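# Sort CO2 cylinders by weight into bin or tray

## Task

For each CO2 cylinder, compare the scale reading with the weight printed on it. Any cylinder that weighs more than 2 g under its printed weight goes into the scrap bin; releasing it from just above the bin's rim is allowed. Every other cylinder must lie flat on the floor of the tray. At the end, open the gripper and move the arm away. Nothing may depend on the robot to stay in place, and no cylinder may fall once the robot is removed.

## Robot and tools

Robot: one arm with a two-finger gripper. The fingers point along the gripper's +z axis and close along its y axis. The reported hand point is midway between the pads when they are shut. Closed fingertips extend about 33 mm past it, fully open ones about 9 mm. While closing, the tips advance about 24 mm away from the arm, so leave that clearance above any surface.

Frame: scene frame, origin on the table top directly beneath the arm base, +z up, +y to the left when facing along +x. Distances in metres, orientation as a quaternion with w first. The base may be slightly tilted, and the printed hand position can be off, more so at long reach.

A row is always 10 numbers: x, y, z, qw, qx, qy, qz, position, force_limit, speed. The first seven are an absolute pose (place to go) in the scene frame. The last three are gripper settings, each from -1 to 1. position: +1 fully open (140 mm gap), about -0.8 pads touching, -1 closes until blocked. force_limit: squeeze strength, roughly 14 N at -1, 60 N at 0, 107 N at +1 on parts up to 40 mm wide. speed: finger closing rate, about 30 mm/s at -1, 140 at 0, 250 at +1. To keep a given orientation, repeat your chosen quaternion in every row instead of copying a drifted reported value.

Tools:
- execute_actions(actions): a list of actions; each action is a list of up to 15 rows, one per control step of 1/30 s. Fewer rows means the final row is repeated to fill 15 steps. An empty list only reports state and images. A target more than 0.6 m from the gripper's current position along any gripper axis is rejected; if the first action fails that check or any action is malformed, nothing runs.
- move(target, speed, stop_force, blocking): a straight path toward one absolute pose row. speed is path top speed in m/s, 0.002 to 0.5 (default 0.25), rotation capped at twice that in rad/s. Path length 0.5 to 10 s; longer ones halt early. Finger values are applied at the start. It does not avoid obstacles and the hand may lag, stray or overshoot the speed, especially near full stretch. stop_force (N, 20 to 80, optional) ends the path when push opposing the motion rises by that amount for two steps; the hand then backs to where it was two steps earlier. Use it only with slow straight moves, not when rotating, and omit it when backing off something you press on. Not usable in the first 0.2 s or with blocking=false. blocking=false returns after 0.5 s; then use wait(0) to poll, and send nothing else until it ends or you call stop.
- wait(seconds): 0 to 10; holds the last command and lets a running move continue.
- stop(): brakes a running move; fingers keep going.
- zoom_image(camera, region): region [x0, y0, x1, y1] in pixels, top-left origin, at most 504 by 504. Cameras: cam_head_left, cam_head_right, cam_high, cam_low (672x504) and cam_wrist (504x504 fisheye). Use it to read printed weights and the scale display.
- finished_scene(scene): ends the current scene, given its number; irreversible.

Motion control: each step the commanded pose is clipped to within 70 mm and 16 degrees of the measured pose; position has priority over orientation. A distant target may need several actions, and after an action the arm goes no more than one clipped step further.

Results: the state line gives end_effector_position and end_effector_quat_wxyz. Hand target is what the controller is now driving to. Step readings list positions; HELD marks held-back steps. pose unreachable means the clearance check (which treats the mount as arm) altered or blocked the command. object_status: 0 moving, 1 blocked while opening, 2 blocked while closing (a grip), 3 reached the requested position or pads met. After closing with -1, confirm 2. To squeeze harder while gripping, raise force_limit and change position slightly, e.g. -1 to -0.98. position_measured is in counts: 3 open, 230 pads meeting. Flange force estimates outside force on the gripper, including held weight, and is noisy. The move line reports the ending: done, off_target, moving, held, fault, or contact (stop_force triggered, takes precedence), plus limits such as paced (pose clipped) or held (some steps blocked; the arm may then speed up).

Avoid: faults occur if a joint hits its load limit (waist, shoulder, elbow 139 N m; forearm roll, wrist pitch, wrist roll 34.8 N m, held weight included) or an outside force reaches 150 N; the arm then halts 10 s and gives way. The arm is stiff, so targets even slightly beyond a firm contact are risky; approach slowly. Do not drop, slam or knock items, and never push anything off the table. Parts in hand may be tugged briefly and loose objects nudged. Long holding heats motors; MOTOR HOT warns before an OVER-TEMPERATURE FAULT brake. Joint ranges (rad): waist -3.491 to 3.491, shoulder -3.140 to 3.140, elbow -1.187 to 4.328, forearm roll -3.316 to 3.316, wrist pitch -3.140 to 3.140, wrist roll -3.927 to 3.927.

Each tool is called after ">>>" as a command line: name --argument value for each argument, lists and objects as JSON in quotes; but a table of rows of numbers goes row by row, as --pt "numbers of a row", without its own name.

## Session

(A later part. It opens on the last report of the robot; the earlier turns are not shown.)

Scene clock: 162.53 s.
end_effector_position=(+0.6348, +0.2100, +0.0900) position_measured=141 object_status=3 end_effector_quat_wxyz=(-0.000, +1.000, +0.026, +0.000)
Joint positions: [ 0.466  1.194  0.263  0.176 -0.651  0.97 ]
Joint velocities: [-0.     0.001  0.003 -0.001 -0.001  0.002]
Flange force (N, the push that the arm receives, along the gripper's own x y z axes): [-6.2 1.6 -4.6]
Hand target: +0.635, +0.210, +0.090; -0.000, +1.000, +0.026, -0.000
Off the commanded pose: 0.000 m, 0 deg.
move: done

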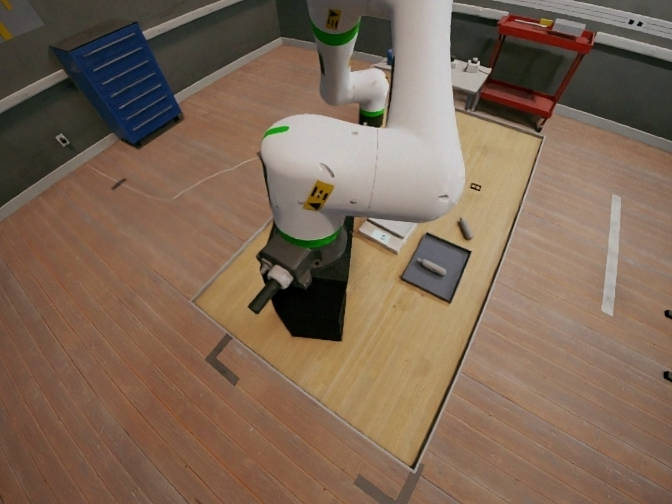

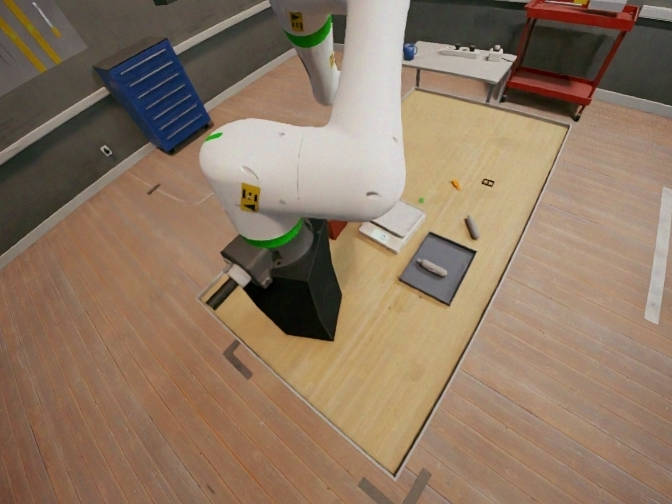

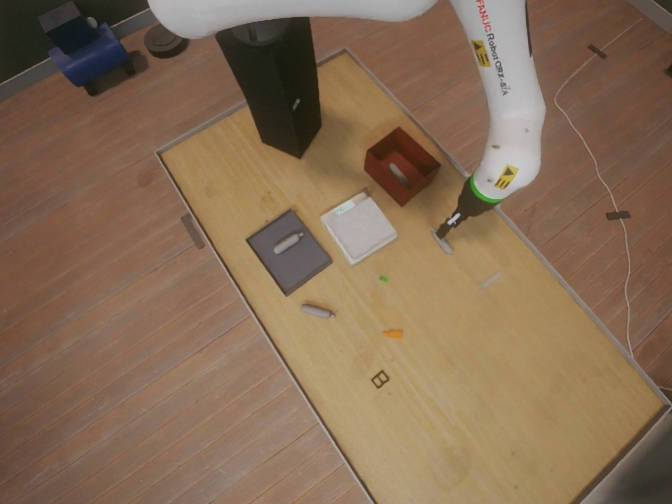

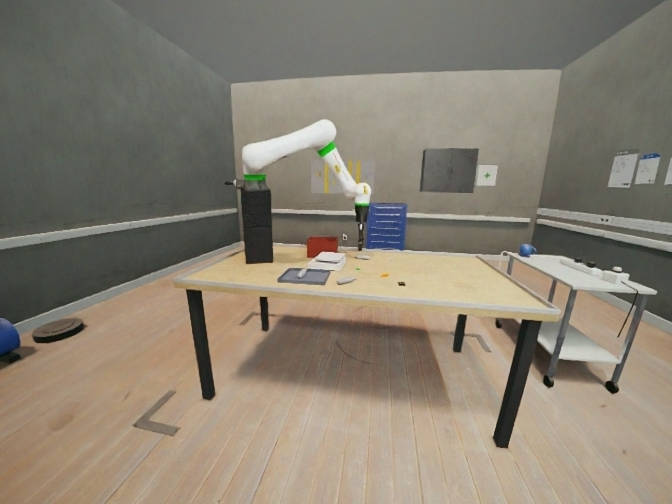

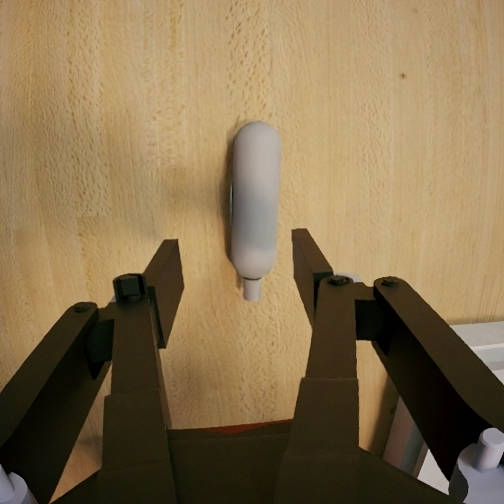

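>>> move --target '[0.64,0.28,0.09,0.383,0.924,0,0,-0.1,-0.3,0]' --speed 0.3

>>> zoom_image --camera "cam_wrist" --region '[170,100,310,260]'

Scene clock: 169.53 s.
end_effector_position=(+0.6396, +0.2789, +0.0905) position_measured=141 object_status=3 end_effector_quat_wxyz=(+0.353, +0.935, +0.013, +0.032)
Joint positions: [ 0.77   1.931  1.398  0.612 -1.62   0.61 ]
Joint velocities: [ 0.     0.005  0.007 -0.    -0.001  0.007]
Flange force (N, the push that the arm receives, along the gripper's own x y z axes): no reading
Hand target: +0.640, +0.279, +0.090; +0.353, +0.935, +0.013, +0.032
Off the commanded pose: 0.001 m, 5 deg.
move: off_target

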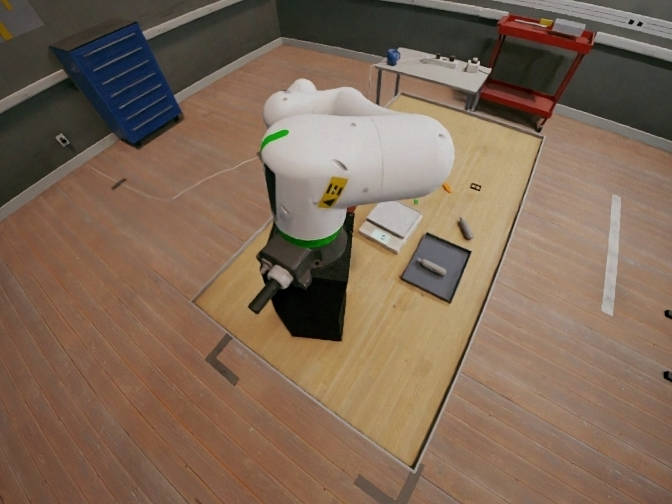

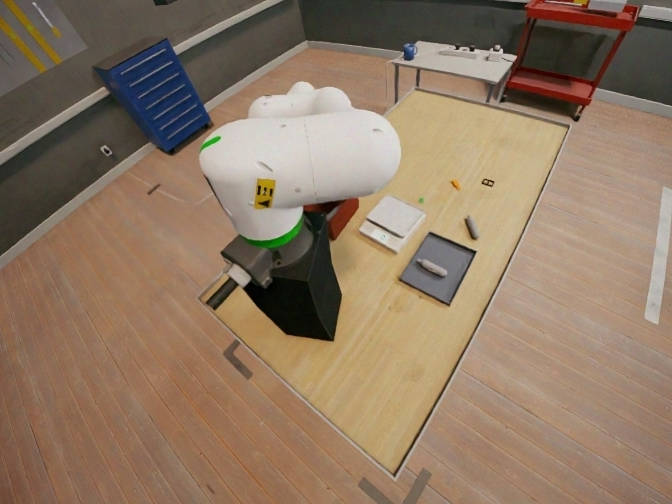

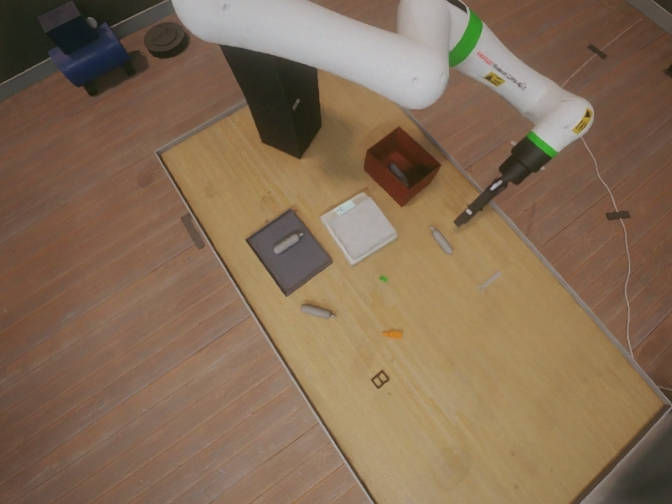

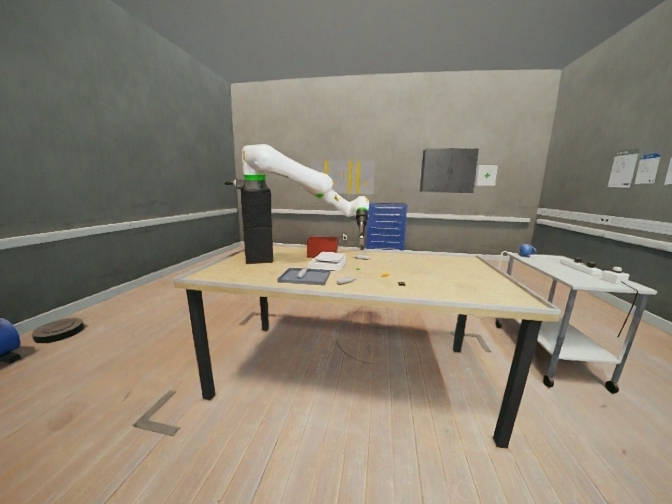

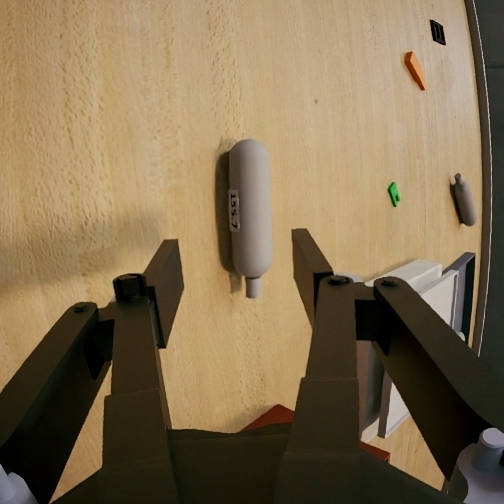

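Region (170, 100, 310, 260) of cam_wrist's 504x504 image, scaled by 3.150, with more detail than that image has; it fills the left 441 columns of this view, and the rest is white.

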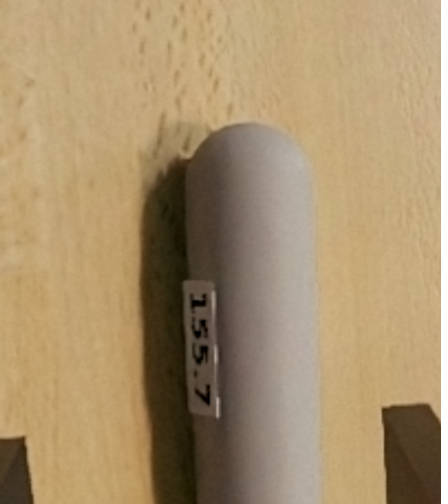

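155.7.

>>> move --target '[0.651,0.199,0.095,0,1,0.015,0,-0.1,-0.3,0]' --speed 0.25

>>> move --target '[0.651,0.199,0.049,0,1,0.015,0,-0.1,-0.3,0]' --speed 0.06

>>> move --target '[0.651,0.199,0.049,0,1,0.015,0,-1,-0.3,-0.3]'

>>> move --target '[0.6,0.1,0.19,0,1,0,0,-1,-0.3,0]'

>>> move --target '[0.48,-0.015,0.14,0,1,0,0,-1,-0.3,0]' --speed 0.15

Scene clock: 175.43 s.
end_effector_position=(+0.6505, +0.1994, +0.0949) position_measured=141 object_status=3 end_effector_quat_wxyz=(-0.001, +1.000, +0.015, +0.001)
Joint positions: [ 0.442  1.2    0.303  0.169 -0.68   0.982]
Joint velocities: [-0.002 -0.002 -0.    -0.004  0.002  0.008]
Flange force (N, the push that the arm receives, along the gripper's own x y z axes): [-9.0 2.7 -6.4]
Hand target: +0.650, +0.199, +0.095; -0.001, +1.000, +0.015, +0.001
Off the commanded pose: 0.001 m, 0 deg.
move: done

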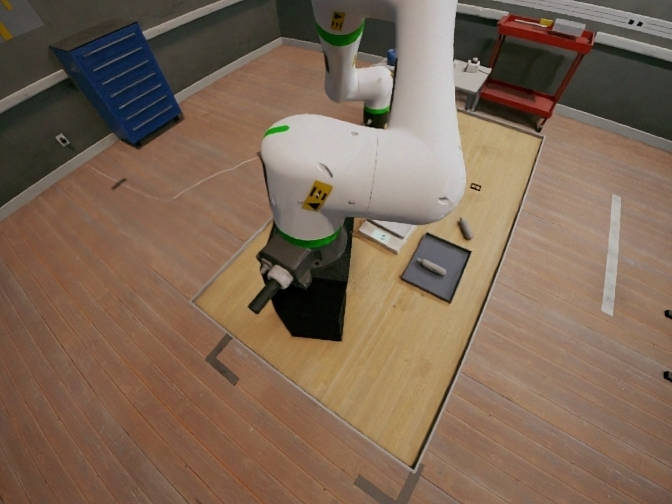

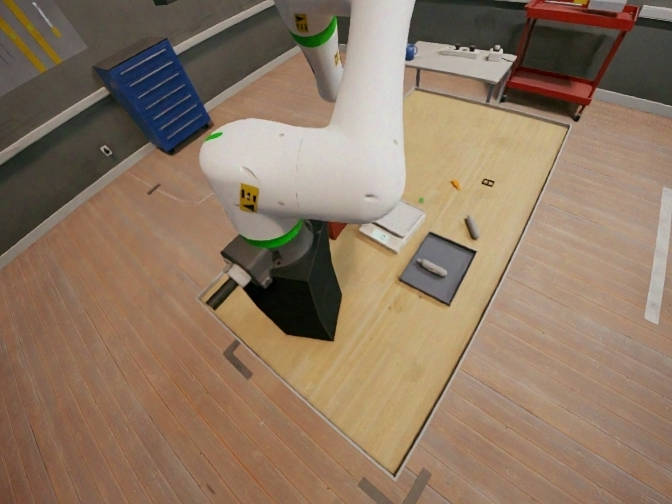

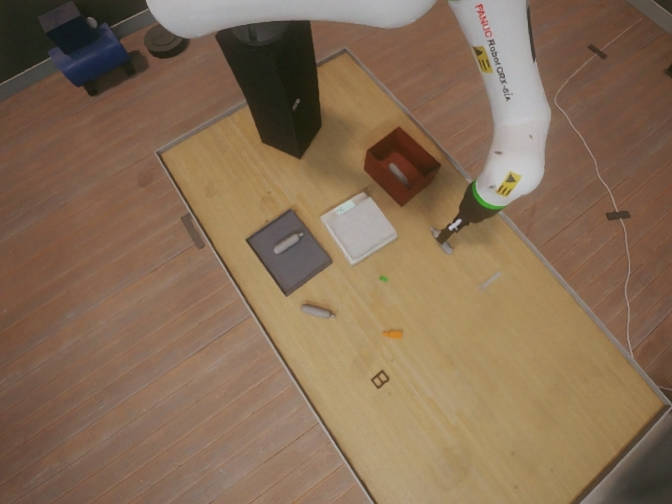

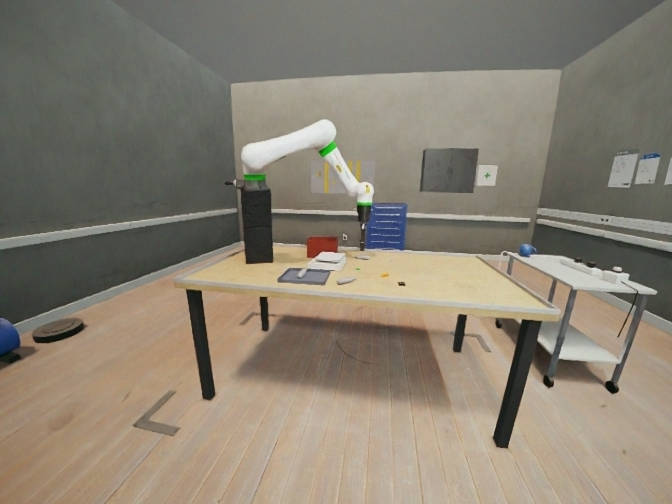

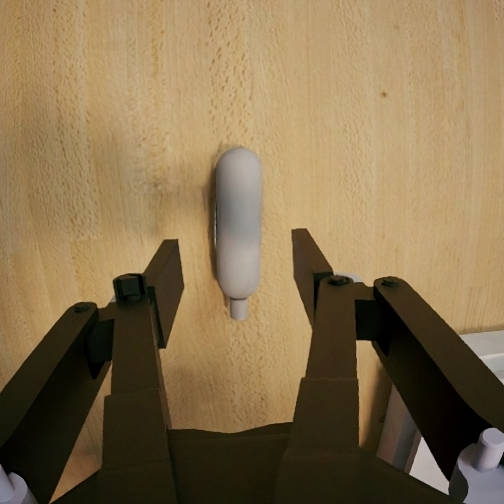

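Scene clock: 176.50 s.
end_effector_position=(+0.6509, +0.1990, +0.0491) position_measured=141 object_status=3 end_effector_quat_wxyz=(-0.000, +1.000, +0.015, +0.000)
Joint positions: [ 0.433  1.294  0.363  0.177 -0.647  0.98 ]
Joint velocities: [-0.    -0.001  0.001  0.     0.    -0.001]
Flange force (N, the push that the arm receives, along the gripper's own x y z axes): [-4.9 -1.0 -4.6]
Hand target: +0.651, +0.199, +0.049; +0.000, +1.000, +0.015, +0.000
Off the commanded pose: 0.000 m, 0 deg.
move: done

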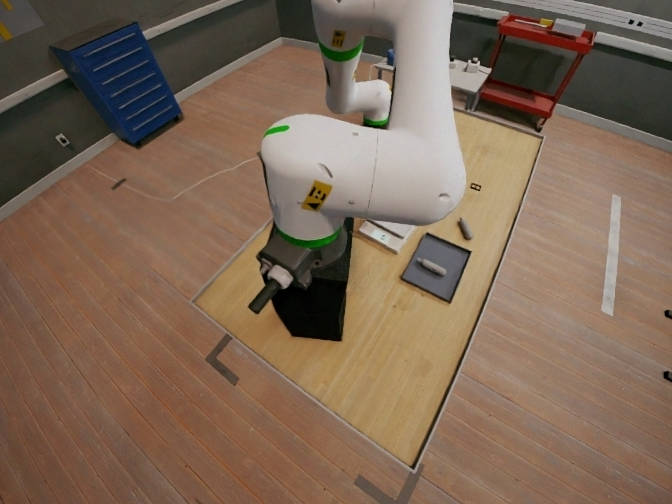

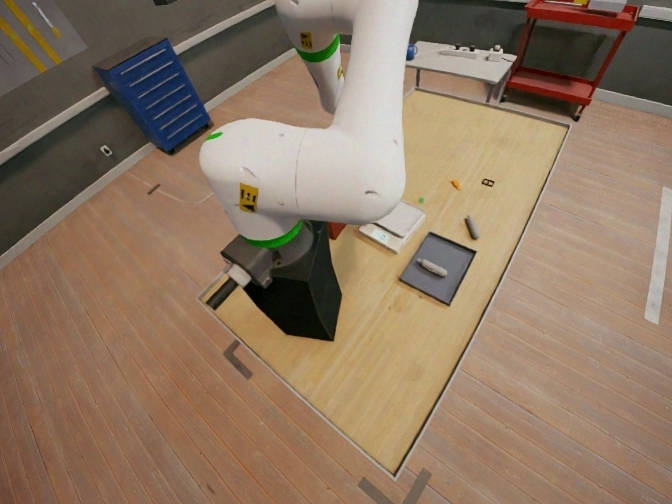

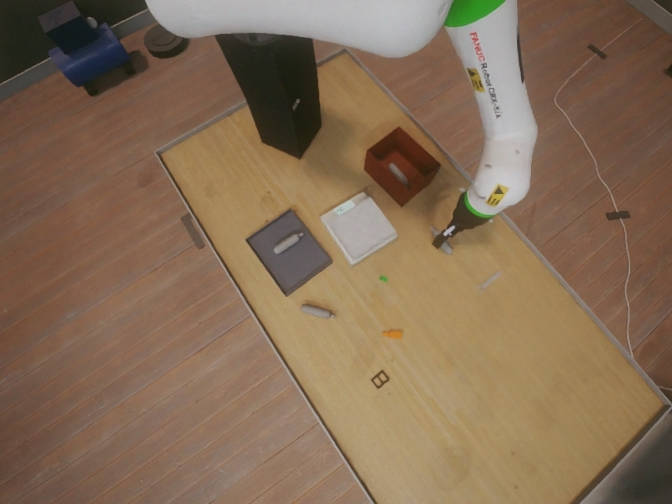

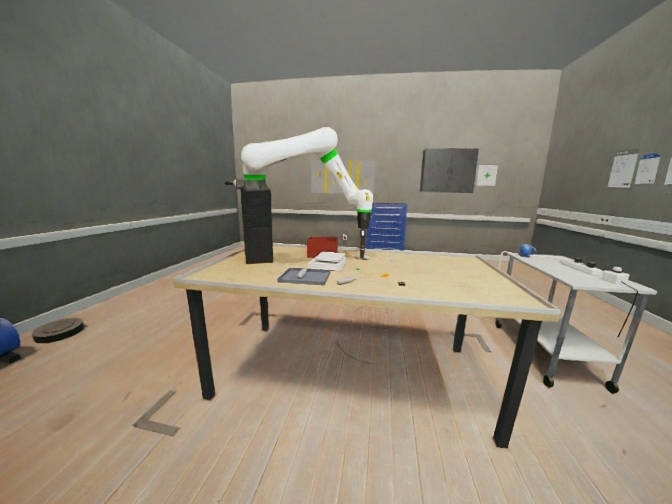

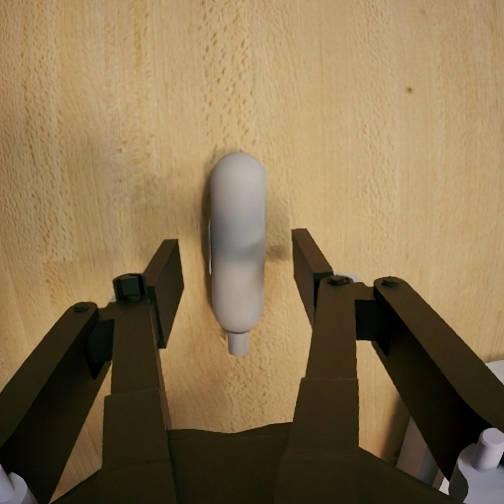

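Scene clock: 177.20 s.
end_effector_position=(+0.6510, +0.1990, +0.0490) position_measured=192 object_status=2 end_effector_quat_wxyz=(+0.000, +1.000, +0.015, +0.000)
Joint positions: [ 0.433  1.294  0.363  0.177 -0.647  0.98 ]
Joint velocities: [-0.     0.     0.    -0.    -0.     0.001]
Flange force (N, the push that the arm receives, along the gripper's own x y z axes): [-13.3 1.4 -27.1]
Hand target: +0.651, +0.199, +0.049; +0.000, +1.000, +0.015, +0.000
Off the commanded pose: 0.000 m, 0 deg.
move: done

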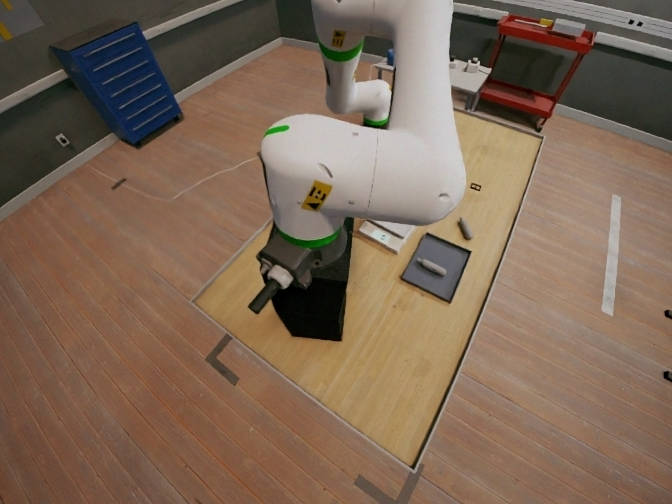

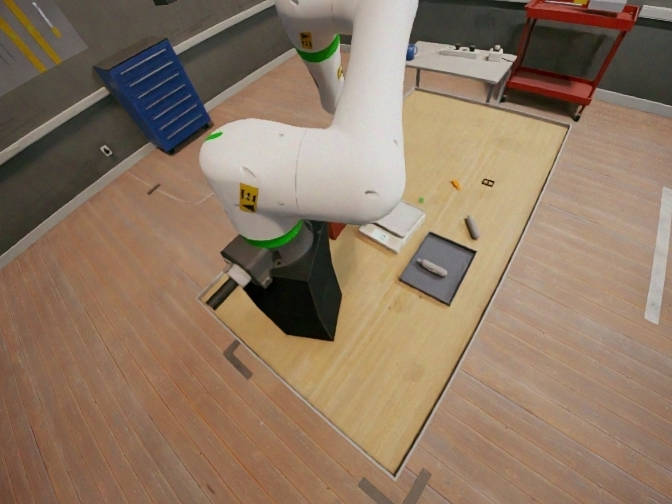

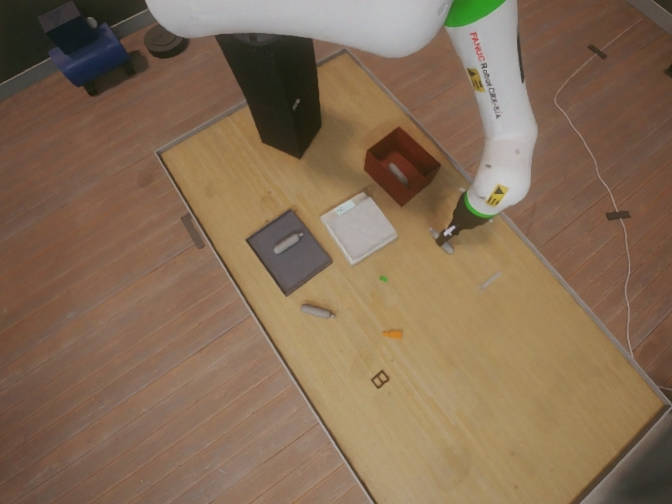

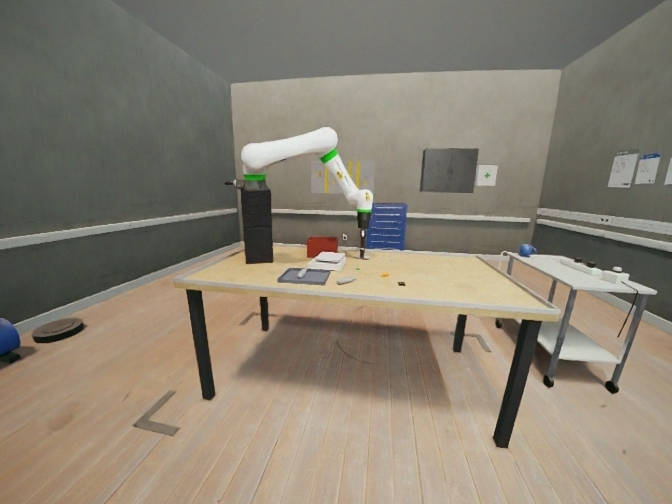

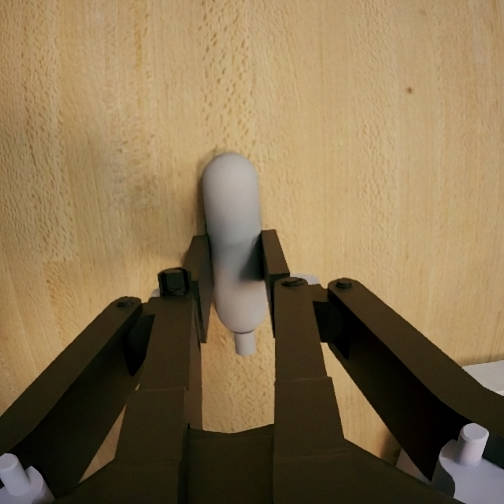

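Scene clock: 178.40 s.
end_effector_position=(+0.6003, +0.1003, +0.1901) position_measured=192 object_status=2 end_effector_quat_wxyz=(-0.000, +1.000, -0.000, -0.000)
Joint positions: [ 0.35   0.885 -0.049  0.178 -0.636  1.032]
Joint velocities: [-0.    -0.001 -0.001  0.001 -0.001  0.001]
Flange force (N, the push that the arm receives, along the gripper's own x y z axes): [-3.8 -0.1 -1.9]
Hand target: +0.600, +0.100, +0.190; -0.000, +1.000, -0.000, -0.000
Off the commanded pose: 0.000 m, 0 deg.
move: done

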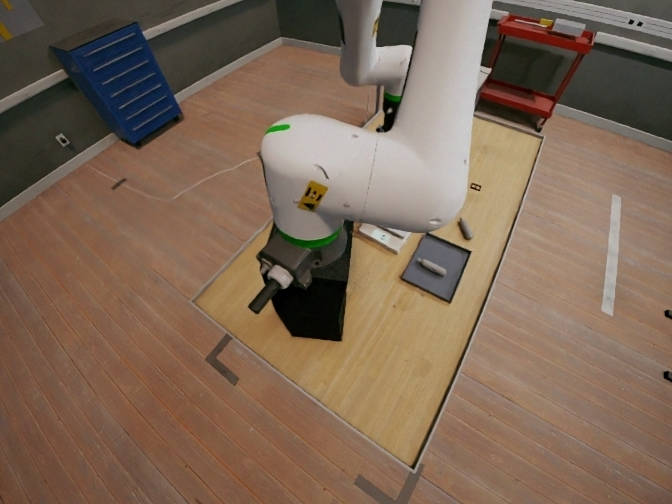

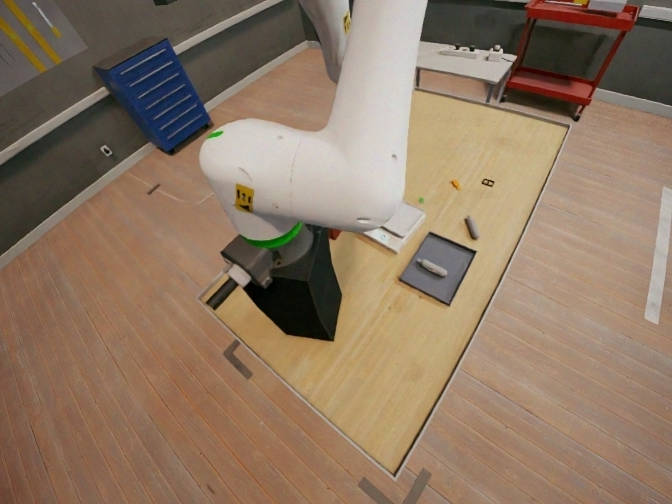

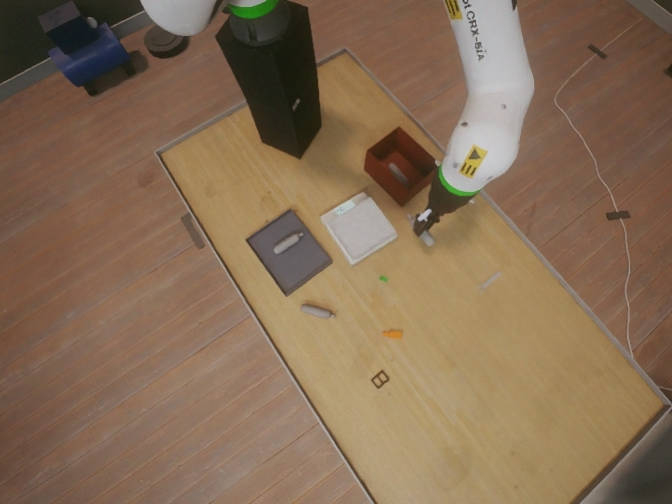

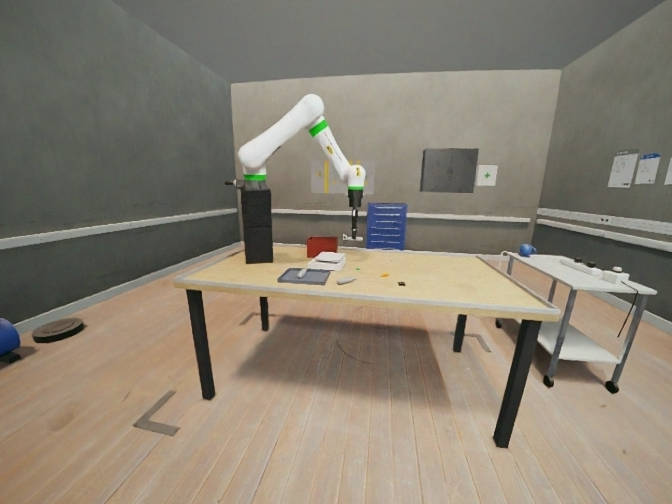

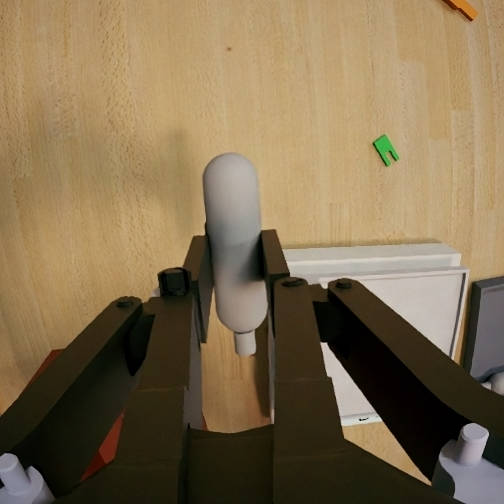

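Scene clock: 179.97 s.
end_effector_position=(+0.4800, -0.0151, +0.1405) position_measured=192 object_status=2 end_effector_quat_wxyz=(-0.000, +1.000, -0.000, -0.000)
Joint positions: [ 0.188  0.808 -0.485  0.392 -0.272  0.959]
Joint velocities: [-0.002 -0.002 -0.014  0.036  0.012 -0.036]
Flange force (N, the push that the arm receives, along the gripper's own x y z axes): [-11.3 -2.7 -1.7]
Hand target: +0.480, -0.015, +0.140; -0.000, +1.000, -0.000, -0.000
Off the commanded pose: 0.000 m, 0 deg.
move: done

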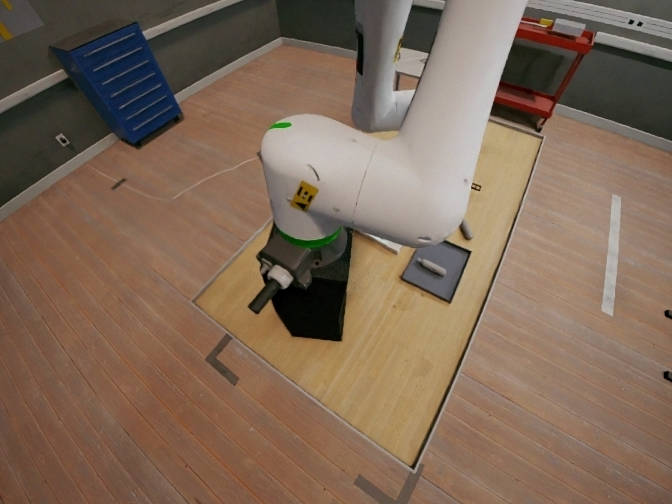

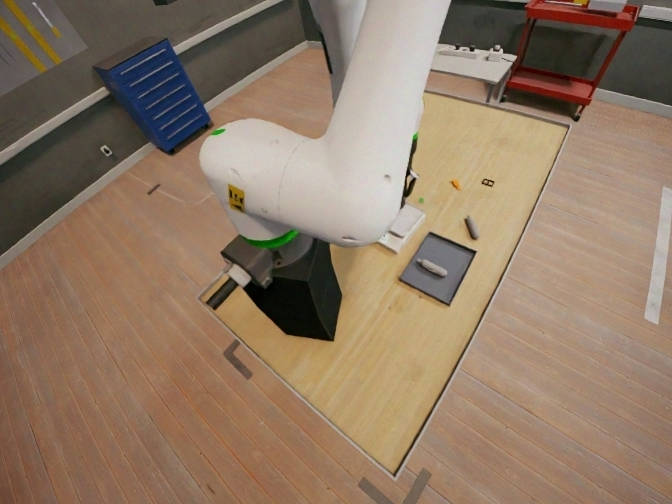

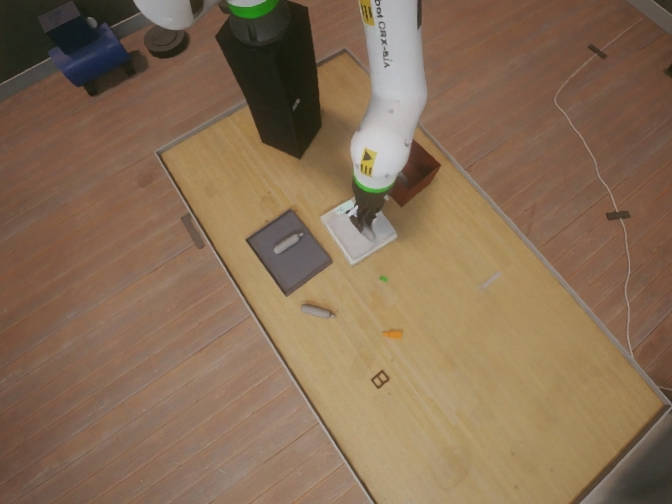

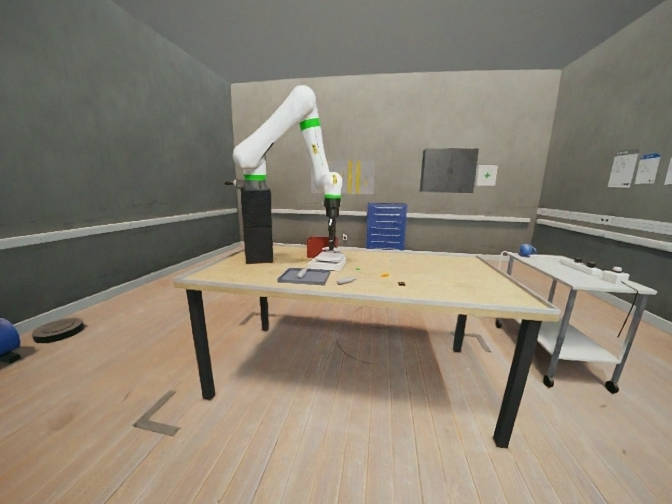

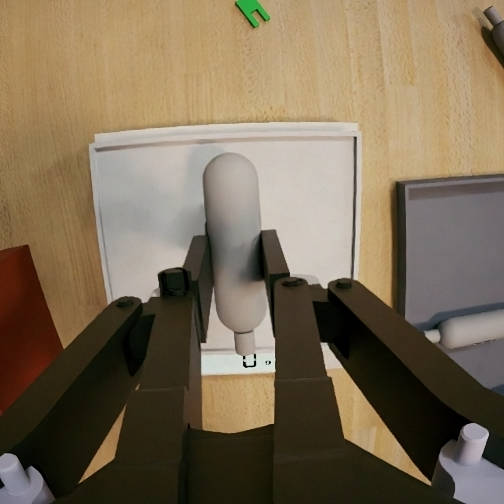

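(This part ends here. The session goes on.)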